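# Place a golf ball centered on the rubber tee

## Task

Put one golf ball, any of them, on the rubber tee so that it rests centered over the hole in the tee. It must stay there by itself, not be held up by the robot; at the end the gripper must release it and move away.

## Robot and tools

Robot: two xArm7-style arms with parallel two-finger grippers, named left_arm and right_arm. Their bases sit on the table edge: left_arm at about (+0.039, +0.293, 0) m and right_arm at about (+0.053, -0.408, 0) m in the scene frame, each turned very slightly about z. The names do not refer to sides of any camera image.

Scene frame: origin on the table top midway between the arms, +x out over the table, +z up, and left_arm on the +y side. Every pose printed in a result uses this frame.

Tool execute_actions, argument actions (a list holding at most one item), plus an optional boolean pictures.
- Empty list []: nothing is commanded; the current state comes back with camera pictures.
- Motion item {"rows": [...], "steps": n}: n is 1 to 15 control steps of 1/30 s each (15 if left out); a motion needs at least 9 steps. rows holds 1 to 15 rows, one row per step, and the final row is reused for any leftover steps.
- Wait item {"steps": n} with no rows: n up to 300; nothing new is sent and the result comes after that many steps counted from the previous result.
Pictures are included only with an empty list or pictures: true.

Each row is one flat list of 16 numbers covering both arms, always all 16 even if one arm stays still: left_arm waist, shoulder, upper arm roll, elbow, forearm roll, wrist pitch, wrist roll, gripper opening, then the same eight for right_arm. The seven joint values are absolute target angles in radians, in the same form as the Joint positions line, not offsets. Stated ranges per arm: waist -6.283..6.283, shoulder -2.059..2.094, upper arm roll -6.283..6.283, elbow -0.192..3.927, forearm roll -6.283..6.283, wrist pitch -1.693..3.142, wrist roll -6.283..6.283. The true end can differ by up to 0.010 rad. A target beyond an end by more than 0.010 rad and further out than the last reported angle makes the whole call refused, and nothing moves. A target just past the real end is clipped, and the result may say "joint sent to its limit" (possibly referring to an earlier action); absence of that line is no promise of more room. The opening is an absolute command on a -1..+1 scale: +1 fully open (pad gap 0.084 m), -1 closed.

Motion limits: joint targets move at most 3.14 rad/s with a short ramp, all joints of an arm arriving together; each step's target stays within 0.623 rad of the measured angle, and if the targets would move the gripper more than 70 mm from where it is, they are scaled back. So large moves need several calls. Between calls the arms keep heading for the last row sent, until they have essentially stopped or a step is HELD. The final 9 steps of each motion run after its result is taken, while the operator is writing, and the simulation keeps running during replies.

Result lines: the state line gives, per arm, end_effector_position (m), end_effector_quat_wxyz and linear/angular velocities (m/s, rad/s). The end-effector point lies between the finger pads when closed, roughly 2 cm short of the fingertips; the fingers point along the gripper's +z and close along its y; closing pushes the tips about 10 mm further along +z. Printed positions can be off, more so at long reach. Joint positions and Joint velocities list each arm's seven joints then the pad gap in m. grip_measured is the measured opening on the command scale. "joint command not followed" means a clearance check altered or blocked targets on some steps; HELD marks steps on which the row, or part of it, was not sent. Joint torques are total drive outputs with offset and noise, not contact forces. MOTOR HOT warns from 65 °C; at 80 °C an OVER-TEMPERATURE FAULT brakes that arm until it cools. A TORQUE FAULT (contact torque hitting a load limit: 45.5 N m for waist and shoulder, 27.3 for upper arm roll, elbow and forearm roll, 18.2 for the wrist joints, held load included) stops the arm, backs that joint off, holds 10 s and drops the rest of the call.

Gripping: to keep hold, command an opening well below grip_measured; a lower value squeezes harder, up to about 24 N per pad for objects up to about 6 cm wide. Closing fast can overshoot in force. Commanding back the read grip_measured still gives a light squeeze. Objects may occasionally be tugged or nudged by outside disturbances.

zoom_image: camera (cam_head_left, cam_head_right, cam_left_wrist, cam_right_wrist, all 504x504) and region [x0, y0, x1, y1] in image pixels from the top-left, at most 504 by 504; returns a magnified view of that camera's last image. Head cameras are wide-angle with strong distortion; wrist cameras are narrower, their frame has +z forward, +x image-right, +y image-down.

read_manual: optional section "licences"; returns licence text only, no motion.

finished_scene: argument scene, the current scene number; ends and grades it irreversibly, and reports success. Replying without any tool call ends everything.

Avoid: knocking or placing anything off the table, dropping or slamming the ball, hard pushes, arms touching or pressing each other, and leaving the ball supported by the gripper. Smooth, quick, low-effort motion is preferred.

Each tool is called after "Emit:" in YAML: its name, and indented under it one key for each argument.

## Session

Emit:
execute_actions:
  actions: []

Scene clock: 0.00 s of 5700.00 s.
left_arm: end_effector_position=(+0.1319, +0.3275, +0.3046) grip_measured=+1.00 end_effector_quat_wxyz=(+0.416, +0.644, -0.640, +0.047) end_effector_velocity=(-0.000, +0.000, -0.000) end_effector_angular_velocity=(+0.001, +0.000, -0.001) | right_arm: end_effector_position=(+0.6148, -0.9110, +0.3898) grip_measured=+1.00 end_effector_quat_wxyz=(-0.316, +0.593, -0.635, +0.381) end_effector_velocity=(-0.000, -0.001, -0.000) end_effector_angular_velocity=(+0.000, -0.000, -0.001)
Joint positions: left_arm=[-0.102 -0.804  0.661  0.698 -0.068  2.098  1.745  0.084] | right_arm=[-0.735  0.47  -0.021  1.809  1.035  0.742  0.196  0.084]
Joint velocities: left_arm=[ 0.    -0.    -0.    -0.     0.001 -0.     0.     0.   ] | right_arm=[ 0.     0.    -0.001  0.     0.001  0.     0.     0.   ]
Joint torques (N m, as the arm reports them, + toward a larger angle): no reading
Motor temperatures (°C, as the motors report them): left_arm=[31 31 31 29 29 36 35] | right_arm=[34 33 29 33 32 37 38]

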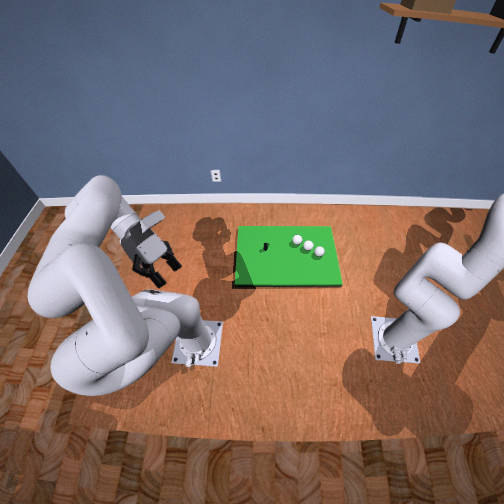

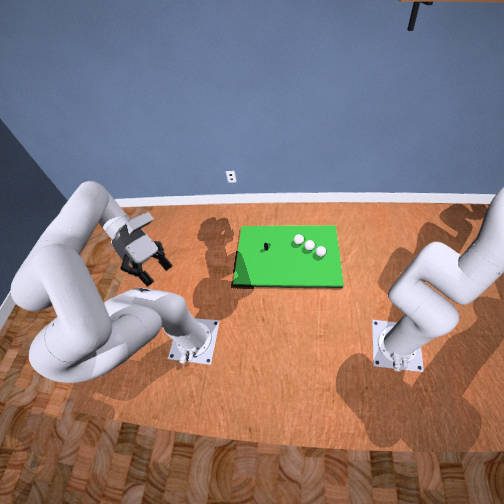

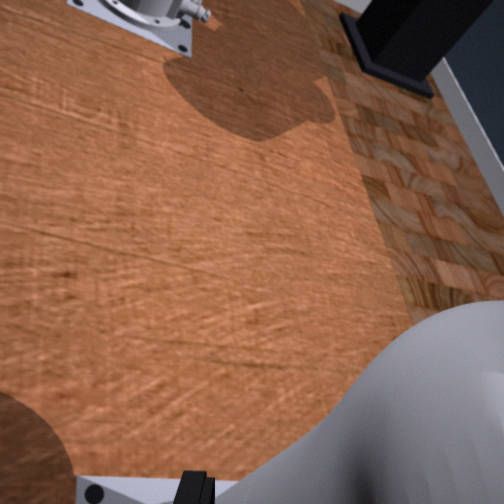

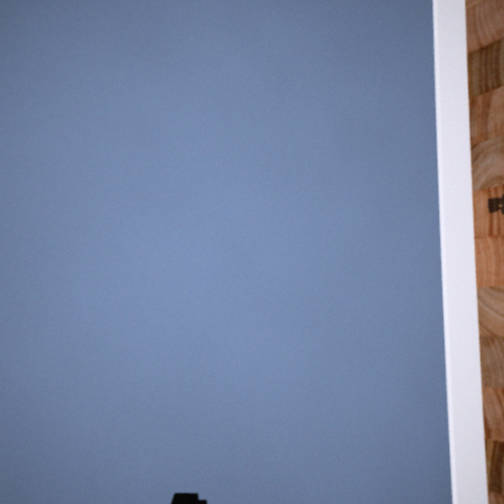

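Emit:
execute_actions:
  actions:
    - {"rows":[[-0.102,-0.804,0.661,0.698,-0.068,2.098,1.745,1,0.775,0.167,0,1.2094,0,1.0424,-0.333,0.7]],"steps":15}

Emit:
execute_actions:
  actions:
    - {"steps":70}
  pictures: true

Scene clock: 0.63 s of 5700.00 s.
left_arm: end_effector_position=(+0.1320, +0.3276, +0.3046) grip_measured=+1.00 end_effector_quat_wxyz=(+0.416, +0.644, -0.640, +0.047) end_effector_velocity=(+0.000, -0.000, +0.000) end_effector_angular_velocity=(-0.000, -0.001, -0.000) | right_arm: end_effector_position=(+0.6403, -0.8429, +0.3617) grip_measured=+0.70 end_effector_quat_wxyz=(-0.296, +0.677, -0.581, +0.341) end_effector_velocity=(+0.215, +0.563, -0.193) end_effector_angular_velocity=(-0.395, +0.647, +1.412)
Joint positions: left_arm=[-0.102 -0.804  0.661  0.698 -0.068  2.098  1.745  0.084] | right_arm=[-0.649  0.428 -0.02   1.727  0.946  0.783  0.122  0.073]
Joint velocities: left_arm=[-0.    -0.    -0.001  0.    -0.002 -0.001  0.    -0.   ] | right_arm=[ 0.663 -0.257  0.108 -0.536 -0.603  0.282 -0.463 -0.   ]
Joint torques (N m, as the arm reports them, + toward a larger angle): left_arm=[-2.31  0.43 -8.37  9.44 -1.01  0.21 -0.85] | right_arm=[ -7.54 -32.75  -3.44  19.08   0.65  -2.08  -0.25]
Motor temperatures (°C, as the motors report them): left_arm=[31 31 31 30 29 36 35] | right_arm=[34 33 29 33 32 37 38]
Steps of this call (steps 1 to 13: nothing new was sent; steps 14 to 19: the first 6 steps of this action). Readings (joint positions):
14: left_arm=[-0.102 -0.804 0.661 0.698 -0.068 2.098 1.745] | right_arm=[-0.735 0.469 -0.021 1.809 1.034 0.743 0.195]
15: left_arm=[-0.102 -0.804 0.661 0.698 -0.068 2.098 1.745] | right_arm=[-0.729 0.466 -0.023 1.803 1.026 0.746 0.188]
17: left_arm=[-0.102 -0.804 0.661 0.698 -0.068 2.098 1.745] | right_arm=[-0.694 0.446 -0.028 1.765 0.986 0.763 0.155]
19: the state above

Scene clock: 2.97 s of 5700.00 s.
left_arm: end_effector_position=(+0.1320, +0.3276, +0.3046) grip_measured=+1.00 end_effector_quat_wxyz=(+0.415, +0.644, -0.640, +0.047) end_effector_velocity=(+0.000, +0.000, -0.000) end_effector_angular_velocity=(+0.000, -0.001, -0.000) | right_arm: end_effector_position=(+0.4550, -0.0920, +0.1900) grip_measured=+0.70 end_effector_quat_wxyz=(+0.000, +0.878, +0.479, +0.000) end_effector_velocity=(-0.002, +0.002, +0.000) end_effector_angular_velocity=(+0.000, +0.001, +0.005)
Joint positions: left_arm=[-0.102 -0.804  0.661  0.698 -0.068  2.098  1.745  0.084] | right_arm=[ 0.775  0.167 -0.     1.209  0.     1.042 -0.333  0.073]
Joint velocities: left_arm=[-0.     0.     0.    -0.     0.    -0.001  0.001 -0.   ] | right_arm=[ 0.002 -0.     0.003 -0.    -0.     0.001 -0.     0.   ]
Joint torques (N m, as the arm reports them, + toward a larger angle): left_arm=[-2.49  0.5  -8.21  9.59 -0.68 -0.02 -0.94] | right_arm=[  0.4  -25.03   1.02  17.09   0.39  -2.28  -0.63]
Motor temperatures (°C, as the motors report them): left_arm=[31 31 31 30 29 36 35] | right_arm=[34 33 29 33 32 37 38]
Kept back: nothing.
Steps of this call (steps 1 to 9: the last 9 steps of your previous action; steps 10 to 70: the robot went on to your last target). Readings (joint positions):
1: left_arm=[-0.102 -0.804 0.661 0.698 -0.068 2.098 1.745] | right_arm=[-0.628 0.419 -0.017 1.709 0.925 0.793 0.107]
2: left_arm=[-0.102 -0.804 0.661 0.698 -0.068 2.098 1.745] | right_arm=[-0.607 0.411 -0.017 1.692 0.905 0.801 0.092]
4: left_arm=[-0.102 -0.804 0.661 0.698 -0.068 2.098 1.745] | right_arm=[-0.564 0.394 -0.016 1.658 0.862 0.818 0.063]
8: left_arm=[-0.102 -0.804 0.661 0.698 -0.068 2.098 1.745] | right_arm=[-0.475 0.362 -0.013 1.595 0.773 0.849 0.007]
70: the state above

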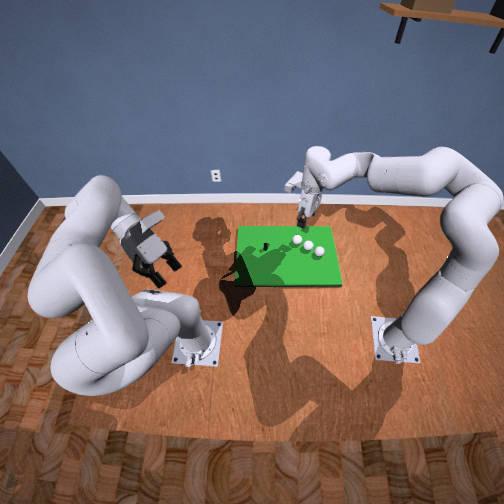

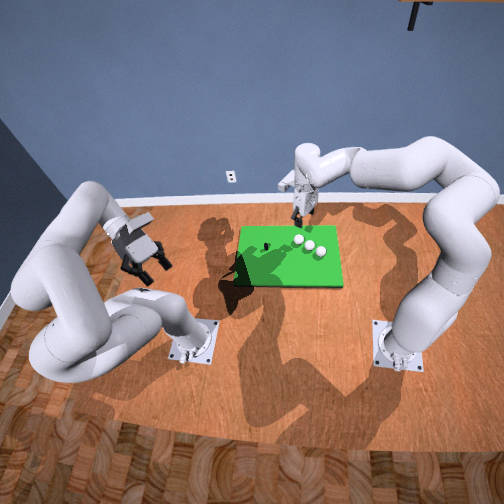

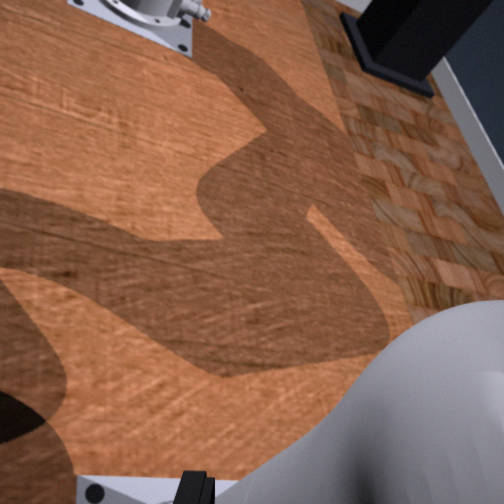

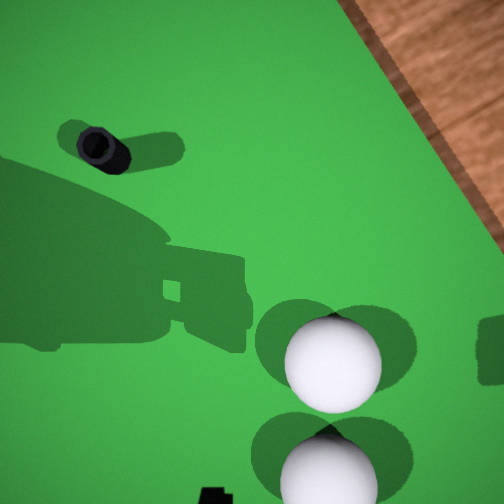

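Emit:
execute_actions:
  actions:
    - {"rows":[[-0.102,-0.804,0.661,0.698,-0.068,2.098,1.745,1,0.778,0.3444,0,1.1756,0,0.8312,-0.33,0.7],[-0.102,-0.804,0.661,0.698,-0.068,2.098,1.745,1,0.778,0.3444,0,1.1756,0,0.8312,-0.33,0.7],[-0.102,-0.804,0.661,0.698,-0.068,2.098,1.745,1,0.778,0.3444,0,1.1756,0,0.8312,-0.33,0.7],[-0.102,-0.804,0.661,0.698,-0.068,2.098,1.745,1,0.778,0.3444,0,1.1756,0,0.8312,-0.33,0.7],[-0.102,-0.804,0.661,0.698,-0.068,2.098,1.745,1,0.778,0.3444,0,1.1756,0,0.8312,-0.33,0.7],[-0.102,-0.804,0.661,0.698,-0.068,2.098,1.745,1,0.778,0.3444,0,1.1756,0,0.8312,-0.33,0.7],[-0.102,-0.804,0.661,0.698,-0.068,2.098,1.745,1,0.778,0.36,0,1.171,0,0.811,-0.33,0.7],[-0.102,-0.804,0.661,0.698,-0.068,2.098,1.745,1,0.778,0.375,0,1.166,0,0.791,-0.33,0.7],[-0.102,-0.804,0.661,0.698,-0.068,2.098,1.745,1,0.778,0.39,0,1.161,0,0.771,-0.33,0.7],[-0.102,-0.804,0.661,0.698,-0.068,2.098,1.745,1,0.778,0.405,0,1.157,0,0.752,-0.33,0.7],[-0.102,-0.804,0.661,0.698,-0.068,2.098,1.745,1,0.778,0.42,0,1.153,0,0.733,-0.33,0.7],[-0.102,-0.804,0.661,0.698,-0.068,2.098,1.745,1,0.778,0.432,0,1.15,0,0.718,-0.33,0.7],[-0.102,-0.804,0.661,0.698,-0.068,2.098,1.745,1,0.778,0.441,0,1.1475,0,0.7065,-0.33,0.7],[-0.102,-0.804,0.661,0.698,-0.068,2.098,1.745,1,0.778,0.448,0,1.146,0,0.698,-0.33,0.7],[-0.102,-0.804,0.661,0.698,-0.068,2.098,1.745,1,0.778,0.4522,0,1.1449,0,0.6927,-0.33,0.7]],"steps":15}

Emit:
execute_actions:
  actions:
    - {"steps":20}
  pictures: true

Scene clock: 4.43 s of 5700.00 s.
left_arm: end_effector_position=(+0.1320, +0.3276, +0.3046) grip_measured=+1.00 end_effector_quat_wxyz=(+0.415, +0.644, -0.640, +0.047) end_effector_velocity=(+0.001, -0.000, +0.000) end_effector_angular_velocity=(-0.001, -0.002, +0.001) | right_arm: end_effector_position=(+0.4663, -0.0817, +0.1352) grip_measured=+0.70 end_effector_quat_wxyz=(-0.000, +0.878, +0.479, +0.003) end_effector_velocity=(-0.024, -0.005, -0.564) end_effector_angular_velocity=(-0.225, +0.286, +0.008)
Joint positions: left_arm=[-0.102 -0.804  0.661  0.698 -0.068  2.098  1.745  0.084] | right_arm=[ 0.777  0.278 -0.     1.191  0.     0.908 -0.331  0.073]
Joint velocities: left_arm=[-0.    -0.    -0.     0.    -0.002 -0.002 -0.    -0.   ] | right_arm=[ 0.017  0.972  0.004 -0.313 -0.001 -0.921  0.014 -0.   ]
Joint torques (N m, as the arm reports them, + toward a larger angle): left_arm=[-1.8   0.6  -8.35  9.55 -1.05  0.04 -0.88] | right_arm=[  1.01 -34.44   1.17  18.61   0.11  -2.16  -0.39]
Motor temperatures (°C, as the motors report them): left_arm=[31 31 31 30 29 36 35] | right_arm=[34 33 29 34 32 37 38]
Steps of this call (steps 1 to 15: the robot went on to your last target; steps 16 to 38: nothing new was sent; steps 39 to 44: the first 6 steps of this action). Readings (joint positions):
39: left_arm=[-0.102 -0.804 0.661 0.698 -0.068 2.098 1.745] | right_arm=[0.775 0.167 -0.000 1.209 -0.000 1.042 -0.333]
40: left_arm=[-0.102 -0.804 0.661 0.698 -0.068 2.098 1.745] | right_arm=[0.775 0.172 -0.000 1.209 0.000 1.034 -0.333]
42: left_arm=[-0.102 -0.804 0.661 0.698 -0.068 2.098 1.745] | right_arm=[0.776 0.211 -0.000 1.207 0.000 0.978 -0.332]
44: the state above

Scene clock: 5.10 s of 5700.00 s.
left_arm: end_effector_position=(+0.1320, +0.3276, +0.3046) grip_measured=+1.00 end_effector_quat_wxyz=(+0.415, +0.644, -0.640, +0.047) end_effector_velocity=(+0.000, -0.000, +0.000) end_effector_angular_velocity=(+0.000, -0.001, +0.000) | right_arm: end_effector_position=(+0.4688, -0.0789, +0.0431) grip_measured=+0.70 end_effector_quat_wxyz=(-0.000, +0.878, +0.479, +0.001) end_effector_velocity=(-0.006, -0.003, -0.009) end_effector_angular_velocity=(-0.011, +0.015, +0.002)
Joint positions: left_arm=[-0.102 -0.804  0.661  0.698 -0.068  2.098  1.745  0.084] | right_arm=[ 0.778  0.451 -0.     1.146  0.     0.693 -0.33   0.073]
Joint velocities: left_arm=[ 0.    -0.    -0.001  0.    -0.001 -0.001  0.     0.   ] | right_arm=[ 0.     0.01   0.001 -0.009 -0.    -0.001 -0.    -0.   ]
Joint torques (N m, as the arm reports them, + toward a larger angle): left_arm=[-2.61  1.22 -8.74  9.25 -0.87  0.43 -0.9 ] | right_arm=[ -0.55 -29.22   0.94  14.67   0.65  -1.76  -0.31]
Motor temperatures (°C, as the motors report them): left_arm=[31 31 31 30 29 36 35] | right_arm=[34 33 29 34 32 37 38]
Kept back: nothing.
Steps of this call (steps 1 to 9: the last 9 steps of your previous action; steps 10 to 20: the robot went on to your last target). Readings (joint positions):
1: left_arm=[-0.102 -0.804 0.661 0.698 -0.068 2.098 1.745] | right_arm=[0.777 0.307 0.000 1.181 -0.000 0.880 -0.331]
2: left_arm=[-0.102 -0.804 0.661 0.698 -0.068 2.098 1.745] | right_arm=[0.778 0.331 0.000 1.172 -0.000 0.857 -0.330]
4: left_arm=[-0.102 -0.804 0.661 0.698 -0.068 2.098 1.745] | right_arm=[0.778 0.363 0.000 1.165 -0.000 0.815 -0.330]
8: left_arm=[-0.102 -0.804 0.661 0.698 -0.068 2.098 1.745] | right_arm=[0.778 0.416 -0.000 1.155 0.000 0.738 -0.330]
20: the state above

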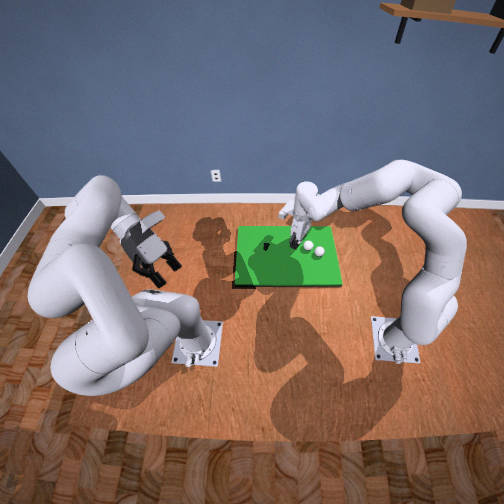

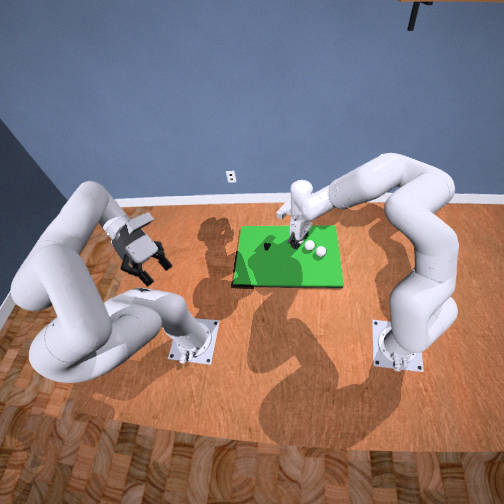

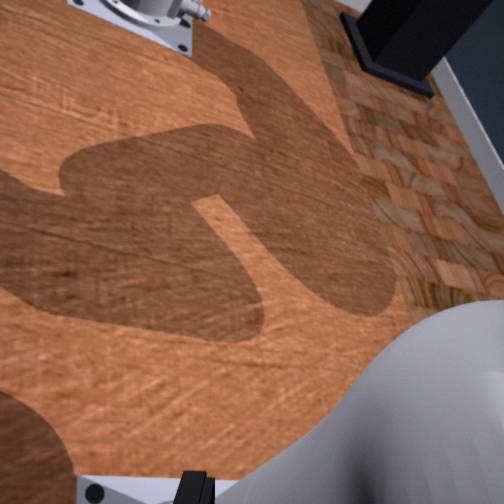

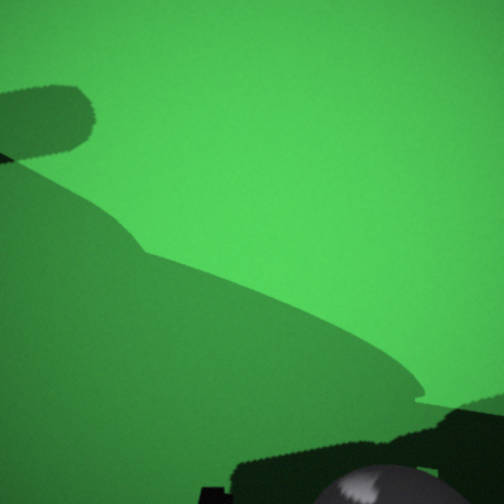

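Emit:
execute_actions:
  actions:
    - {"rows":[[-0.102,-0.804,0.661,0.698,-0.068,2.098,1.745,1,0.778,0.4522,0,1.1449,0,0.6927,-0.33,0.45],[-0.102,-0.804,0.661,0.698,-0.068,2.098,1.745,1,0.778,0.4522,0,1.1449,0,0.6927,-0.33,0.3],[-0.102,-0.804,0.661,0.698,-0.068,2.098,1.745,1,0.778,0.4522,0,1.1449,0,0.6927,-0.33,0.2],[-0.102,-0.804,0.661,0.698,-0.068,2.098,1.745,1,0.778,0.4522,0,1.1449,0,0.6927,-0.33,0.13],[-0.102,-0.804,0.661,0.698,-0.068,2.098,1.745,1,0.778,0.4522,0,1.1449,0,0.6927,-0.33,0.07],[-0.102,-0.804,0.661,0.698,-0.068,2.098,1.745,1,0.778,0.4522,0,1.1449,0,0.6927,-0.33,0.02],[-0.102,-0.804,0.661,0.698,-0.068,2.098,1.745,1,0.778,0.4522,0,1.1449,0,0.6927,-0.33,-0.03],[-0.102,-0.804,0.661,0.698,-0.068,2.098,1.745,1,0.778,0.4522,0,1.1449,0,0.6927,-0.33,-0.08],[-0.102,-0.804,0.661,0.698,-0.068,2.098,1.745,1,0.778,0.4522,0,1.1449,0,0.6927,-0.33,-0.2],[-0.102,-0.804,0.661,0.698,-0.068,2.098,1.745,1,0.778,0.4522,0,1.1449,0,0.6927,-0.33,-0.4]],"steps":13}

Emit:
execute_actions:
  actions:
    - {"rows":[[-0.102,-0.804,0.661,0.698,-0.068,2.098,1.745,1,0.778,0.432,0,1.153,0,0.721,-0.33,-0.4],[-0.102,-0.804,0.661,0.698,-0.068,2.098,1.745,1,0.778,0.42,0,1.158,0,0.738,-0.33,-0.4],[-0.102,-0.804,0.661,0.698,-0.068,2.098,1.745,1,0.778,0.40,0,1.165,0,0.765,-0.33,-0.4],[-0.102,-0.804,0.661,0.698,-0.068,2.098,1.745,1,0.79,0.38,0,1.18,0,0.80,-0.31,-0.4],[-0.102,-0.804,0.661,0.698,-0.068,2.098,1.745,1,0.81,0.37,0,1.2,0,0.83,-0.28,-0.4],[-0.102,-0.804,0.661,0.698,-0.068,2.098,1.745,1,0.83,0.37,0,1.21,0,0.84,-0.25,-0.4],[-0.102,-0.804,0.661,0.698,-0.068,2.098,1.745,1,0.85,0.375,0,1.225,0,0.85,-0.22,-0.4],[-0.102,-0.804,0.661,0.698,-0.068,2.098,1.745,1,0.991,0.4347,0,1.3125,0,0.8778,0,-0.4]],"steps":15}

Emit:
execute_actions:
  actions:
    - {"steps":26}
  pictures: true

Emit:
zoom_image:
  camera: "cam_right_wrist"
  region: [252,252,504,504]

Scene clock: 6.27 s of 5700.00 s.
left_arm: end_effector_position=(+0.1320, +0.3276, +0.3046) grip_measured=+1.00 end_effector_quat_wxyz=(+0.415, +0.644, -0.640, +0.047) end_effector_velocity=(+0.000, -0.000, +0.000) end_effector_angular_velocity=(-0.002, -0.001, +0.001) | right_arm: end_effector_position=(+0.4682, -0.0793, +0.0421) grip_measured=+0.19 end_effector_quat_wxyz=(-0.000, +0.878, +0.479, -0.000) end_effector_velocity=(-0.000, -0.001, -0.001) end_effector_angular_velocity=(-0.001, +0.001, -0.001)
Joint positions: left_arm=[-0.102 -0.804  0.661  0.698 -0.068  2.098  1.745  0.084] | right_arm=[ 0.778  0.452 -0.     1.145  0.     0.693 -0.33   0.052]
Joint velocities: left_arm=[ 0.     0.     0.001  0.    -0.002 -0.     0.     0.   ] | right_arm=[-0.     0.001 -0.    -0.     0.     0.     0.    -0.152]
Joint torques (N m, as the arm reports them, + toward a larger angle): left_arm=[-2.19  0.07 -8.64  9.28 -0.75  0.37 -0.86] | right_arm=[  0.98 -29.03   1.07  14.98   0.22  -2.21  -0.2 ]
Motor temperatures (°C, as the motors report them): left_arm=[31 31 31 30 29 36 35] | right_arm=[34 33 29 34 32 37 38]
Steps of this call (steps 1 to 15: the robot went on to your last target; steps 16 to 31: nothing new was sent; steps 32 to 35: the first 4 steps of this action). Readings (joint positions):
32: left_arm=[-0.102 -0.804 0.661 0.698 -0.068 2.098 1.745] | right_arm=[0.778 0.452 0.000 1.145 -0.000 0.693 -0.330]
33: left_arm=[-0.102 -0.804 0.661 0.698 -0.068 2.098 1.745] | right_arm=[0.778 0.452 -0.000 1.145 0.000 0.693 -0.330]
35: the state above

Scene clock: 6.77 s of 5700.00 s.
left_arm: end_effector_position=(+0.1320, +0.3276, +0.3046) grip_measured=+1.00 end_effector_quat_wxyz=(+0.415, +0.644, -0.640, +0.047) end_effector_velocity=(-0.000, -0.000, +0.000) end_effector_angular_velocity=(-0.000, +0.001, -0.000) | right_arm: end_effector_position=(+0.4682, -0.0768, +0.0706) grip_measured=-0.05 end_effector_quat_wxyz=(+0.001, +0.880, +0.476, -0.002) end_effector_velocity=(+0.011, +0.106, +0.316) end_effector_angular_velocity=(+0.046, -0.107, -0.269)
Joint positions: left_arm=[-0.102 -0.804  0.661  0.698 -0.068  2.098  1.745  0.084] | right_arm=[ 0.784  0.403 -0.002  1.168 -0.     0.77  -0.318  0.042]
Joint velocities: left_arm=[-0.    -0.     0.    -0.    -0.     0.001 -0.     0.   ] | right_arm=[ 0.221 -0.437 -0.073  0.368 -0.     0.694  0.423  0.   ]
Joint torques (N m, as the arm reports them, + toward a larger angle): left_arm=[-2.72  0.56 -8.23  9.13 -0.47  0.36 -0.68] | right_arm=[ 13.85 -28.72   6.41  17.85   0.49  -2.33   0.37]
Motor temperatures (°C, as the motors report them): left_arm=[31 31 31 30 29 36 35] | right_arm=[34 33 29 34 32 37 38]
Steps of this call (steps 1 to 9: the last 9 steps of your previous action; steps 10 to 15: the first 6 steps of this action). Readings (joint positions):
10: left_arm=[-0.102 -0.804 0.661 0.698 -0.068 2.098 1.745] | right_arm=[0.778 0.452 -0.000 1.145 -0.000 0.693 -0.330]
11: left_arm=[-0.102 -0.804 0.661 0.698 -0.068 2.098 1.745] | right_arm=[0.778 0.449 0.000 1.146 -0.000 0.700 -0.330]
13: left_arm=[-0.102 -0.804 0.661 0.698 -0.068 2.098 1.745] | right_arm=[0.778 0.432 0.000 1.151 -0.000 0.727 -0.330]
15: the state above

Scene clock: 7.63 s of 5700.00 s.
left_arm: end_effector_position=(+0.1320, +0.3276, +0.3046) grip_measured=+1.00 end_effector_quat_wxyz=(+0.415, +0.644, -0.640, +0.047) end_effector_velocity=(+0.000, -0.000, +0.000) end_effector_angular_velocity=(-0.001, +0.000, +0.001) | right_arm: end_effector_position=(+0.4089, +0.0243, +0.0999) grip_measured=-0.05 end_effector_quat_wxyz=(+0.000, +0.904, +0.427, -0.000) end_effector_velocity=(+0.000, +0.000, +0.000) end_effector_angular_velocity=(+0.000, -0.001, +0.000)
Joint positions: left_arm=[-0.102 -0.804  0.661  0.698 -0.068  2.098  1.745  0.084] | right_arm=[ 0.991  0.435 -0.     1.312 -0.     0.878 -0.     0.042]
Joint velocities: left_arm=[-0.     0.     0.    -0.    -0.001 -0.    -0.001 -0.   ] | right_arm=[ 0.001  0.    -0.     0.001 -0.     0.     0.    -0.   ]
Joint torques (N m, as the arm reports them, + toward a larger angle): left_arm=[-1.58  0.88 -8.27  9.27 -1.24 -0.15 -0.53] | right_arm=[  0.59 -30.07   1.07  16.02   0.3   -2.18  -0.06]
Motor temperatures (°C, as the motors report them): left_arm=[31 31 31 30 29 36 35] | right_arm=[34 33 29 34 32 37 38]
Kept back: nothing.
Steps of this call (steps 1 to 9: the last 9 steps of your previous action; steps 10 to 26: the robot went on to your last target). Readings (joint positions):
1: left_arm=[-0.102 -0.804 0.661 0.698 -0.068 2.098 1.745] | right_arm=[0.794 0.390 -0.004 1.182 -0.000 0.792 -0.300]
2: left_arm=[-0.102 -0.804 0.661 0.698 -0.068 2.098 1.745] | right_arm=[0.808 0.380 -0.005 1.197 -0.000 0.810 -0.277]
4: left_arm=[-0.102 -0.804 0.661 0.698 -0.068 2.098 1.745] | right_arm=[0.854 0.381 -0.005 1.231 -0.000 0.832 -0.207]
8: left_arm=[-0.102 -0.804 0.661 0.698 -0.068 2.098 1.745] | right_arm=[0.959 0.423 0.005 1.289 0.000 0.865 -0.056]
26: the state above

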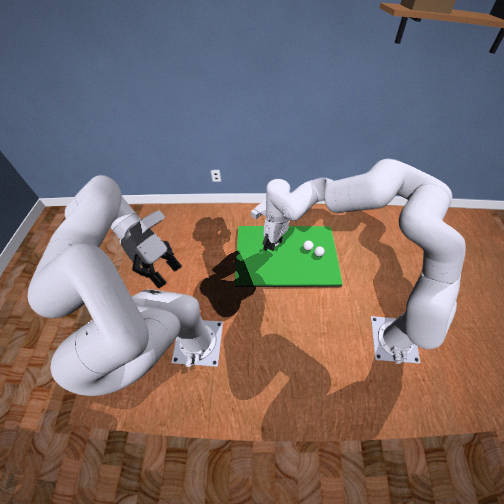

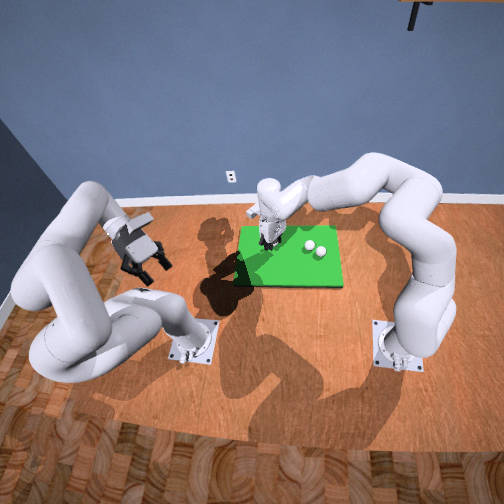

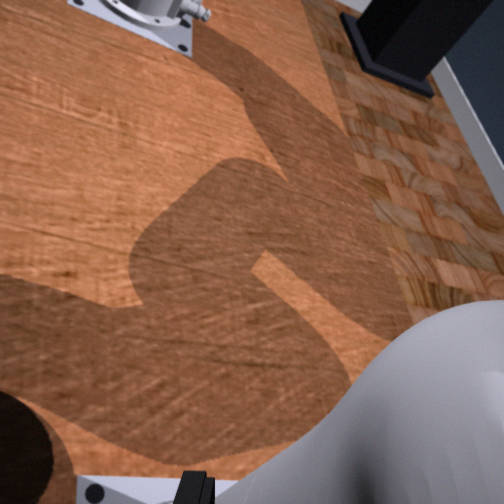

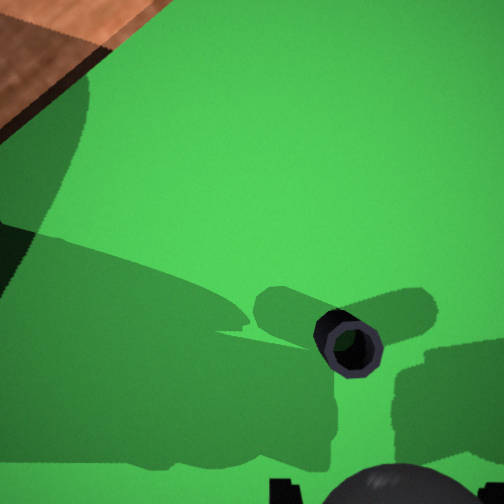

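Region (252, 252, 504, 504) of cam_right_wrist's 504x504 image, scaled by 2.000, with more detail than that image has.

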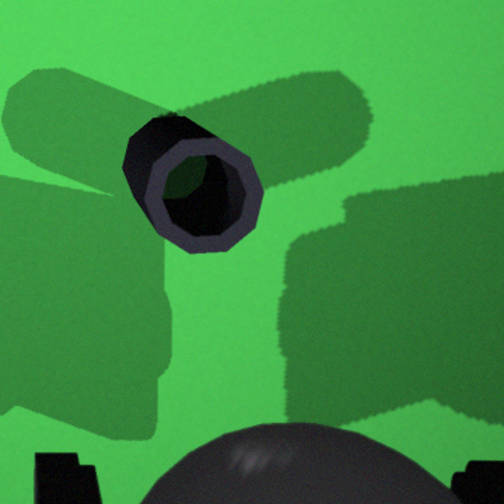

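Emit:
execute_actions:
  actions:
    - {"rows":[[-0.102,-0.804,0.661,0.698,-0.068,2.098,1.745,1,0.9977,0.5715,0,1.5049,0,0.9334,0,-0.4]],"steps":10}

Emit:
execute_actions:
  actions:
    - {"rows":[[-0.102,-0.804,0.661,0.698,-0.068,2.098,1.745,1,0.9977,0.5745,0,1.5035,0,0.929,0,-0.4],[-0.102,-0.804,0.661,0.698,-0.068,2.098,1.745,1,0.9977,0.5774,0,1.5021,0,0.9247,0,-0.4],[-0.102,-0.804,0.661,0.698,-0.068,2.098,1.745,1,0.9977,0.5789,0,1.5014,0,0.9225,0,-0.4],[-0.102,-0.804,0.661,0.698,-0.068,2.098,1.745,1,0.9977,0.5804,0,1.5006,0,0.9202,0,-0.4],[-0.102,-0.804,0.661,0.698,-0.068,2.098,1.745,1,0.9977,0.5819,0,1.4999,0,0.918,0,-0.4],[-0.102,-0.804,0.661,0.698,-0.068,2.098,1.745,1,0.9977,0.5833,0,1.4992,0,0.9159,0,-0.4],[-0.102,-0.804,0.661,0.698,-0.068,2.098,1.745,1,0.9977,0.5848,0,1.4985,0,0.9137,0,-0.4],[-0.102,-0.804,0.661,0.698,-0.068,2.098,1.745,1,0.9977,0.5863,0,1.4978,0,0.9115,0,-0.4],[-0.102,-0.804,0.661,0.698,-0.068,2.098,1.745,1,0.9977,0.5878,0,1.4971,0,0.9093,0,-0.4],[-0.102,-0.804,0.661,0.698,-0.068,2.098,1.745,1,0.9977,0.5892,0,1.4964,0,0.9072,0,-0.4]],"steps":10}

Emit:
execute_actions:
  actions:
    - {"steps":19}
  pictures: true

Scene clock: 8.60 s of 5700.00 s.
left_arm: end_effector_position=(+0.1320, +0.3276, +0.3046) grip_measured=+1.00 end_effector_quat_wxyz=(+0.415, +0.644, -0.640, +0.047) end_effector_velocity=(+0.000, +0.000, -0.000) end_effector_angular_velocity=(+0.000, +0.000, +0.001) | right_arm: end_effector_position=(+0.4088, +0.0247, +0.1000) grip_measured=-0.05 end_effector_quat_wxyz=(+0.000, +0.904, +0.427, -0.000) end_effector_velocity=(+0.007, +0.009, -0.000) end_effector_angular_velocity=(-0.007, +0.006, +0.000)
Joint positions: left_arm=[-0.102 -0.804  0.661  0.698 -0.068  2.098  1.745  0.084] | right_arm=[ 0.991  0.435 -0.     1.313 -0.     0.878 -0.     0.042]
Joint velocities: left_arm=[-0.     0.     0.     0.     0.    -0.    -0.001  0.   ] | right_arm=[ 0.002  0.041 -0.001  0.066  0.001  0.033 -0.     0.   ]
Joint torques (N m, as the arm reports them, + toward a larger angle): left_arm=[-2.25 -0.18 -8.11  9.32 -0.82  0.02 -0.82] | right_arm=[  0.69 -26.56   1.24  18.16   0.13  -2.05  -0.2 ]
Motor temperatures (°C, as the motors report them): left_arm=[31 31 31 30 29 36 35] | right_arm=[34 33 29 34 32 37 38]
Steps of this call (steps 1 to 15: the robot went on to your last target; steps 16 to 28: nothing new was sent; step 29: the first step of this action). Readings (joint positions):
29: the state above

Scene clock: 8.93 s of 5700.00 s.
left_arm: end_effector_position=(+0.1320, +0.3276, +0.3046) grip_measured=+1.00 end_effector_quat_wxyz=(+0.415, +0.644, -0.640, +0.047) end_effector_velocity=(+0.000, +0.000, -0.000) end_effector_angular_velocity=(+0.002, -0.001, +0.001) | right_arm: end_effector_position=(+0.4298, +0.0572, +0.0909) grip_measured=-0.05 end_effector_quat_wxyz=(+0.000, +0.903, +0.430, -0.001) end_effector_velocity=(+0.020, +0.010, +0.011) end_effector_angular_velocity=(+0.029, -0.032, -0.012)
Joint positions: left_arm=[-0.102 -0.804  0.661  0.698 -0.068  2.098  1.745  0.084] | right_arm=[ 0.998  0.57   0.     1.5    0.     0.932 -0.     0.042]
Joint velocities: left_arm=[-0.    -0.    -0.    -0.     0.001 -0.002 -0.001  0.   ] | right_arm=[-0.004  0.021 -0.011  0.059 -0.002 -0.004 -0.     0.   ]
Joint torques (N m, as the arm reports them, + toward a larger angle): left_arm=[-3.05  0.34 -8.71  9.49 -0.86  0.22 -0.48] | right_arm=[  0.68 -32.83   0.89  15.98   0.61  -2.24  -0.38]
Motor temperatures (°C, as the motors report them): left_arm=[31 31 31 30 29 36 35] | right_arm=[34 33 29 34 32 37 38]
Steps of this call (steps 1 to 9: the last 9 steps of your previous action; step 10: the first step of this action). Readings (joint positions):
10: the state above

Scene clock: 9.57 s of 5700.00 s.
left_arm: end_effector_position=(+0.1320, +0.3276, +0.3046) grip_measured=+1.00 end_effector_quat_wxyz=(+0.415, +0.644, -0.640, +0.047) end_effector_velocity=(+0.000, +0.000, -0.000) end_effector_angular_velocity=(+0.002, -0.001, +0.000) | right_arm: end_effector_position=(+0.4311, +0.0581, +0.0803) grip_measured=-0.05 end_effector_quat_wxyz=(-0.000, +0.903, +0.430, +0.000) end_effector_velocity=(+0.000, -0.001, -0.001) end_effector_angular_velocity=(-0.002, +0.000, +0.000)
Joint positions: left_arm=[-0.102 -0.804  0.661  0.698 -0.068  2.098  1.745  0.084] | right_arm=[ 0.998  0.589 -0.     1.497  0.     0.907  0.     0.042]
Joint velocities: left_arm=[ 0.    -0.    -0.    -0.     0.001 -0.002  0.     0.   ] | right_arm=[ 0.     0.001 -0.001 -0.001 -0.001 -0.    -0.    -0.   ]
Joint torques (N m, as the arm reports them, + toward a larger angle): left_arm=[-2.12  0.78 -8.32  9.11 -1.2  -0.02 -0.43] | right_arm=[  0.42 -33.26   0.81  16.72  -0.27  -2.06  -0.3 ]
Motor temperatures (°C, as the motors report them): left_arm=[31 31 31 30 29 36 35] | right_arm=[34 33 29 34 32 37 38]
Kept back: nothing.
Steps of this call (steps 1 to 9: the last 9 steps of your previous action; steps 10 to 19: the robot went on to your last target). Readings (joint positions):
1: left_arm=[-0.102 -0.804 0.661 0.698 -0.068 2.098 1.745] | right_arm=[0.998 0.571 0.000 1.501 0.000 0.931 -0.000]
2: left_arm=[-0.102 -0.804 0.661 0.698 -0.068 2.098 1.745] | right_arm=[0.998 0.572 -0.000 1.502 -0.000 0.929 0.000]
4: left_arm=[-0.102 -0.804 0.661 0.698 -0.068 2.098 1.745] | right_arm=[0.997 0.576 -0.000 1.502 -0.000 0.924 0.000]
8: left_arm=[-0.102 -0.804 0.661 0.698 -0.068 2.098 1.745] | right_arm=[0.998 0.584 -0.000 1.498 -0.000 0.915 -0.000]
19: the state above

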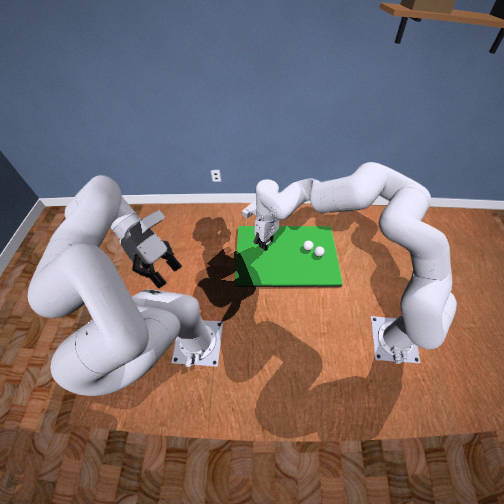

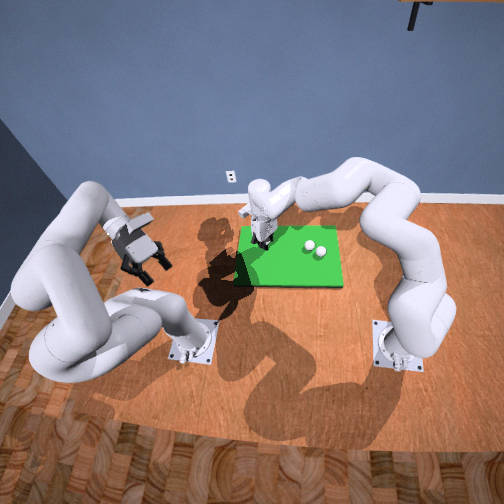

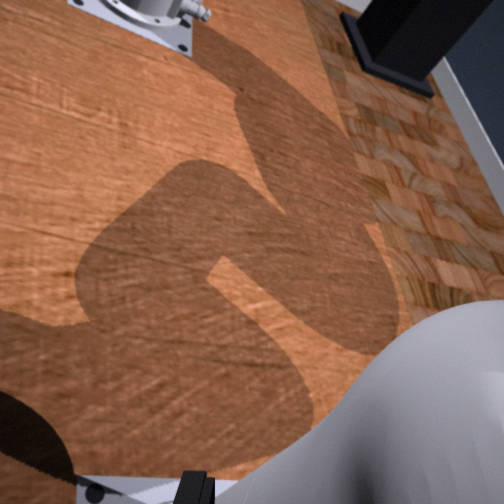

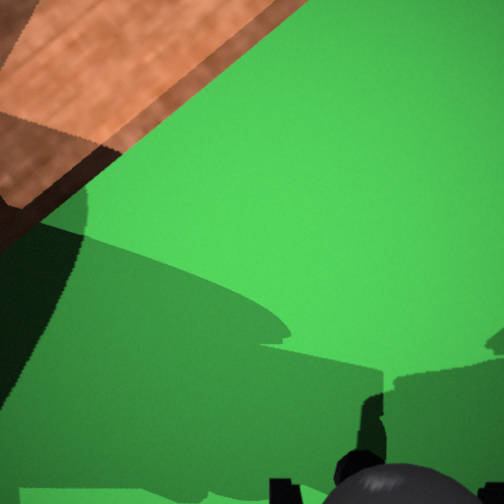

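Emit:
execute_actions:
  actions:
    - {"rows":[[-0.102,-0.804,0.661,0.698,-0.068,2.098,1.745,1,0.9977,0.5922,0,1.495,0,0.9028,0,-0.4]],"steps":9}

Emit:
execute_actions:
  actions:
    - {"steps":13}

Scene clock: 9.87 s of 5700.00 s.
left_arm: end_effector_position=(+0.1320, +0.3276, +0.3046) grip_measured=+1.00 end_effector_quat_wxyz=(+0.415, +0.644, -0.640, +0.047) end_effector_velocity=(+0.000, +0.000, -0.000) end_effector_angular_velocity=(+0.001, -0.001, -0.000) | right_arm: end_effector_position=(+0.4310, +0.0580, +0.0801) grip_measured=-0.05 end_effector_quat_wxyz=(-0.000, +0.903, +0.430, +0.000) end_effector_velocity=(+0.000, +0.000, +0.000) end_effector_angular_velocity=(+0.001, -0.001, -0.000)
Joint positions: left_arm=[-0.102 -0.804  0.661  0.698 -0.068  2.098  1.745  0.084] | right_arm=[ 0.998  0.589 -0.     1.496  0.     0.907  0.     0.042]
Joint velocities: left_arm=[-0.    -0.    -0.001 -0.     0.001 -0.001  0.     0.   ] | right_arm=[ 0.    -0.001 -0.001  0.    -0.    -0.001 -0.     0.   ]
Joint torques (N m, as the arm reports them, + toward a larger angle): left_arm=[-2.06  0.62 -8.39  8.72 -0.76  0.03 -0.91] | right_arm=[  0.2  -33.64   0.52  16.09   0.25  -2.04  -0.36]
Motor temperatures (°C, as the motors report them): left_arm=[31 31 31 30 29 36 35] | right_arm=[34 33 29 34 32 37 38]
Kept back: the last 9 steps of this action.
Steps of this call (steps 1 to 9: the robot went on to your last target). Readings (joint positions):
1: left_arm=[-0.102 -0.804 0.661 0.698 -0.068 2.098 1.745] | right_arm=[0.998 0.589 -0.000 1.497 0.000 0.907 -0.000]
2: left_arm=[-0.102 -0.804 0.661 0.698 -0.068 2.098 1.745] | right_arm=[0.998 0.589 -0.000 1.497 0.000 0.907 -0.000]
4: left_arm=[-0.102 -0.804 0.661 0.698 -0.068 2.098 1.745] | right_arm=[0.998 0.589 -0.000 1.496 0.000 0.907 -0.000]
8: left_arm=[-0.102 -0.804 0.661 0.698 -0.068 2.098 1.745] | right_arm=[0.998 0.589 -0.000 1.496 -0.000 0.907 -0.000]
9: the state above

Scene clock: 10.30 s of 5700.00 s.
left_arm: end_effector_position=(+0.1320, +0.3276, +0.3046) grip_measured=+1.00 end_effector_quat_wxyz=(+0.415, +0.644, -0.640, +0.047) end_effector_velocity=(+0.000, -0.000, -0.000) end_effector_angular_velocity=(+0.000, -0.001, +0.001) | right_arm: end_effector_position=(+0.4310, +0.0581, +0.0781) grip_measured=-0.05 end_effector_quat_wxyz=(-0.000, +0.903, +0.430, +0.000) end_effector_velocity=(-0.000, -0.000, -0.000) end_effector_angular_velocity=(-0.001, +0.000, -0.000)
Joint positions: left_arm=[-0.102 -0.804  0.661  0.698 -0.068  2.098  1.745  0.084] | right_arm=[ 0.998  0.592 -0.     1.495  0.     0.903  0.     0.042]
Joint velocities: left_arm=[-0.    -0.    -0.    -0.    -0.001 -0.001 -0.    -0.   ] | right_arm=[ 0.    -0.    -0.001 -0.001  0.     0.    -0.     0.   ]
Joint torques (N m, as the arm reports them, + toward a larger angle): left_arm=[-3.1   0.38 -8.28  9.26 -0.98  0.06 -0.86] | right_arm=[  0.45 -33.9    0.93  16.64   0.28  -2.32  -0.44]
Motor temperatures (°C, as the motors report them): left_arm=[31 31 31 30 29 36 35] | right_arm=[34 33 29 34 32 37 38]
Kept back: nothing.
Steps of this call (steps 1 to 9: the last 9 steps of your previous action; steps 10 to 13: the robot went on to your last target). Readings (joint positions):
1: left_arm=[-0.102 -0.804 0.661 0.698 -0.068 2.098 1.745] | right_arm=[0.998 0.589 -0.000 1.496 -0.000 0.907 -0.000]
2: left_arm=[-0.102 -0.804 0.661 0.698 -0.068 2.098 1.745] | right_arm=[0.998 0.590 -0.000 1.496 0.000 0.906 -0.000]
4: left_arm=[-0.102 -0.804 0.661 0.698 -0.068 2.098 1.745] | right_arm=[0.998 0.591 -0.000 1.495 0.000 0.904 0.000]
8: left_arm=[-0.102 -0.804 0.661 0.698 -0.068 2.098 1.745] | right_arm=[0.998 0.592 0.000 1.495 -0.000 0.903 -0.000]
13: the state above

Emit:
execute_actions:
  actions:
    - {"rows":[[-0.102,-0.804,0.661,0.698,-0.068,2.098,1.745,1,0.9977,0.5952,0,1.4937,0,0.8985,0,-0.4]],"steps":9}

Emit:
execute_actions:
  actions:
    - {"steps":13}

Scene clock: 10.53 s of 5700.00 s.
left_arm: end_effector_position=(+0.1320, +0.3276, +0.3046) grip_measured=+1.00 end_effector_quat_wxyz=(+0.415, +0.644, -0.640, +0.047) end_effector_velocity=(+0.000, -0.000, +0.000) end_effector_angular_velocity=(-0.001, -0.000, -0.000) | right_arm: end_effector_position=(+0.4310, +0.0580, +0.0780) grip_measured=-0.05 end_effector_quat_wxyz=(-0.000, +0.903, +0.430, -0.000) end_effector_velocity=(+0.000, +0.000, +0.000) end_effector_angular_velocity=(+0.001, -0.000, +0.000)
Joint positions: left_arm=[-0.102 -0.804  0.661  0.698 -0.068  2.098  1.745  0.084] | right_arm=[ 0.998  0.592  0.     1.495  0.     0.903 -0.     0.042]
Joint velocities: left_arm=[-0.    -0.     0.    -0.    -0.001 -0.     0.     0.   ] | right_arm=[ 0.     0.     0.     0.     0.    -0.001 -0.001 -0.   ]
Joint torques (N m, as the arm reports them, + toward a larger angle): left_arm=[-2.01  1.   -7.89  9.31 -1.33  0.03 -0.73] | right_arm=[  0.45 -32.27   0.83  16.98   0.18  -2.13  -0.29]
Motor temperatures (°C, as the motors report them): left_arm=[31 31 31 30 29 36 35] | right_arm=[34 33 29 34 32 37 38]
Kept back: the last 9 steps of this action.
Steps of this call (steps 1 to 7: the robot went on to your last target). Readings (joint positions):
1: left_arm=[-0.102 -0.804 0.661 0.698 -0.068 2.098 1.745] | right_arm=[0.998 0.592 -0.000 1.495 0.000 0.903 0.000]
2: left_arm=[-0.102 -0.804 0.661 0.698 -0.068 2.098 1.745] | right_arm=[0.998 0.592 -0.000 1.495 0.000 0.903 -0.000]
4: left_arm=[-0.102 -0.804 0.661 0.698 -0.068 2.098 1.745] | right_arm=[0.998 0.592 0.000 1.495 -0.000 0.903 -0.000]
7: the state above

Scene clock: 10.97 s of 5700.00 s.
left_arm: end_effector_position=(+0.1320, +0.3276, +0.3046) grip_measured=+1.00 end_effector_quat_wxyz=(+0.415, +0.644, -0.640, +0.047) end_effector_velocity=(+0.000, -0.000, +0.000) end_effector_angular_velocity=(-0.000, -0.001, -0.000) | right_arm: end_effector_position=(+0.4310, +0.0580, +0.0761) grip_measured=-0.05 end_effector_quat_wxyz=(-0.000, +0.903, +0.430, +0.000) end_effector_velocity=(-0.001, +0.000, +0.000) end_effector_angular_velocity=(+0.000, +0.001, +0.001)
Joint positions: left_arm=[-0.102 -0.804  0.661  0.698 -0.068  2.098  1.745  0.084] | right_arm=[ 0.998  0.595  0.     1.494  0.     0.899 -0.     0.042]
Joint velocities: left_arm=[-0.     0.    -0.    -0.    -0.001 -0.001  0.     0.   ] | right_arm=[ 0.    -0.     0.001 -0.    -0.     0.     0.    -0.   ]
Joint torques (N m, as the arm reports them, + toward a larger angle): left_arm=[-3.74  0.17 -8.48  9.39 -1.1   0.35 -1.04] | right_arm=[  0.38 -32.46   0.92  16.21   0.1   -2.03  -0.24]
Motor temperatures (°C, as the motors report them): left_arm=[31 31 31 30 29 36 35] | right_arm=[34 33 29 34 32 37 38]
Kept back: nothing.
Steps of this call (steps 1 to 9: the last 9 steps of your previous action; steps 10 to 13: the robot went on to your last target). Readings (joint positions):
1: left_arm=[-0.102 -0.804 0.661 0.698 -0.068 2.098 1.745] | right_arm=[0.998 0.592 -0.000 1.495 -0.000 0.903 -0.000]
2: left_arm=[-0.102 -0.804 0.661 0.698 -0.068 2.098 1.745] | right_arm=[0.998 0.593 -0.000 1.495 0.000 0.901 -0.000]
4: left_arm=[-0.102 -0.804 0.661 0.698 -0.068 2.098 1.745] | right_arm=[0.998 0.594 -0.000 1.494 0.000 0.900 0.000]
8: left_arm=[-0.102 -0.804 0.661 0.698 -0.068 2.098 1.745] | right_arm=[0.998 0.595 0.000 1.494 -0.000 0.899 -0.000]
13: the state above

Emit:
execute_actions:
  actions:
    - {"rows":[[-0.102,-0.804,0.661,0.698,-0.068,2.098,1.745,1,0.9977,0.5982,0,1.4924,0,0.8942,0,-0.4]],"steps":9}

Emit:
execute_actions:
  actions:
    - {"steps":13}

Scene clock: 11.30 s of 5700.00 s.
left_arm: end_effector_position=(+0.1320, +0.3276, +0.3046) grip_measured=+1.00 end_effector_quat_wxyz=(+0.415, +0.644, -0.640, +0.047) end_effector_velocity=(-0.000, +0.000, -0.000) end_effector_angular_velocity=(+0.000, +0.001, -0.000) | right_arm: end_effector_position=(+0.4310, +0.0580, +0.0761) grip_measured=-0.05 end_effector_quat_wxyz=(-0.000, +0.903, +0.430, +0.000) end_effector_velocity=(-0.000, -0.000, -0.000) end_effector_angular_velocity=(-0.000, +0.001, -0.000)
Joint positions: left_arm=[-0.102 -0.804  0.661  0.698 -0.068  2.098  1.745  0.084] | right_arm=[ 0.998  0.595  0.     1.494  0.     0.898 -0.     0.042]
Joint velocities: left_arm=[-0.    -0.     0.001 -0.     0.001  0.001 -0.     0.   ] | right_arm=[-0.     0.001  0.    -0.     0.     0.     0.     0.   ]
Joint torques (N m, as the arm reports them, + toward a larger angle): left_arm=[-2.96  0.66 -8.98  9.19 -1.46  0.08 -0.48] | right_arm=[  0.02 -32.52   0.93  16.16   0.23  -1.95  -0.22]
Motor temperatures (°C, as the motors report them): left_arm=[31 31 31 30 29 36 35] | right_arm=[34 33 29 34 32 37 38]
Kept back: the last 9 steps of this action.
Steps of this call (steps 1 to 10: the robot went on to your last target). Readings (joint positions):
1: left_arm=[-0.102 -0.804 0.661 0.698 -0.068 2.098 1.745] | right_arm=[0.998 0.595 0.000 1.494 0.000 0.899 -0.000]
2: left_arm=[-0.102 -0.804 0.661 0.698 -0.068 2.098 1.745] | right_arm=[0.998 0.595 0.000 1.494 0.000 0.899 -0.000]
4: left_arm=[-0.102 -0.804 0.661 0.698 -0.068 2.098 1.745] | right_arm=[0.998 0.595 0.000 1.494 0.000 0.899 0.000]
8: left_arm=[-0.102 -0.804 0.661 0.698 -0.068 2.098 1.745] | right_arm=[0.998 0.595 0.000 1.494 0.000 0.898 0.000]
10: the state above

Scene clock: 11.73 s of 5700.00 s.
left_arm: end_effector_position=(+0.1320, +0.3276, +0.3046) grip_measured=+1.00 end_effector_quat_wxyz=(+0.415, +0.644, -0.640, +0.047) end_effector_velocity=(+0.000, -0.000, +0.000) end_effector_angular_velocity=(-0.000, -0.000, -0.000) | right_arm: end_effector_position=(+0.4314, +0.0585, +0.0751) grip_measured=-0.05 end_effector_quat_wxyz=(-0.000, +0.903, +0.430, +0.001) end_effector_velocity=(-0.001, +0.000, -0.001) end_effector_angular_velocity=(+0.000, +0.001, +0.000)
Joint positions: left_arm=[-0.102 -0.804  0.661  0.698 -0.068  2.098  1.745  0.084] | right_arm=[ 0.998  0.597 -0.     1.493  0.     0.894 -0.     0.042]
Joint velocities: left_arm=[ 0.  0. -0.  0. -0.  0.  0.  0.] | right_arm=[ 0.     0.001  0.001 -0.001  0.001 -0.002  0.     0.   ]
Joint torques (N m, as the arm reports them, + toward a larger angle): left_arm=[-1.68  0.84 -8.63  8.77 -1.04  0.15 -0.57] | right_arm=[  0.64 -27.84   0.85  13.38   0.28  -1.78   0.  ]
Motor temperatures (°C, as the motors report them): left_arm=[31 31 31 30 29 36 35] | right_arm=[34 33 29 34 32 37 38]
Kept back: nothing.
Steps of this call (steps 1 to 9: the last 9 steps of your previous action; steps 10 to 13: the robot went on to your last target). Readings (joint positions):
1: left_arm=[-0.102 -0.804 0.661 0.698 -0.068 2.098 1.745] | right_arm=[0.998 0.595 0.000 1.494 0.000 0.898 -0.000]
2: left_arm=[-0.102 -0.804 0.661 0.698 -0.068 2.098 1.745] | right_arm=[0.998 0.596 0.000 1.494 0.000 0.897 -0.000]
4: left_arm=[-0.102 -0.804 0.661 0.698 -0.068 2.098 1.745] | right_arm=[0.998 0.596 0.000 1.494 0.000 0.895 -0.000]
8: left_arm=[-0.102 -0.804 0.661 0.698 -0.068 2.098 1.745] | right_arm=[0.998 0.597 -0.000 1.493 0.000 0.895 -0.000]
13: the state above


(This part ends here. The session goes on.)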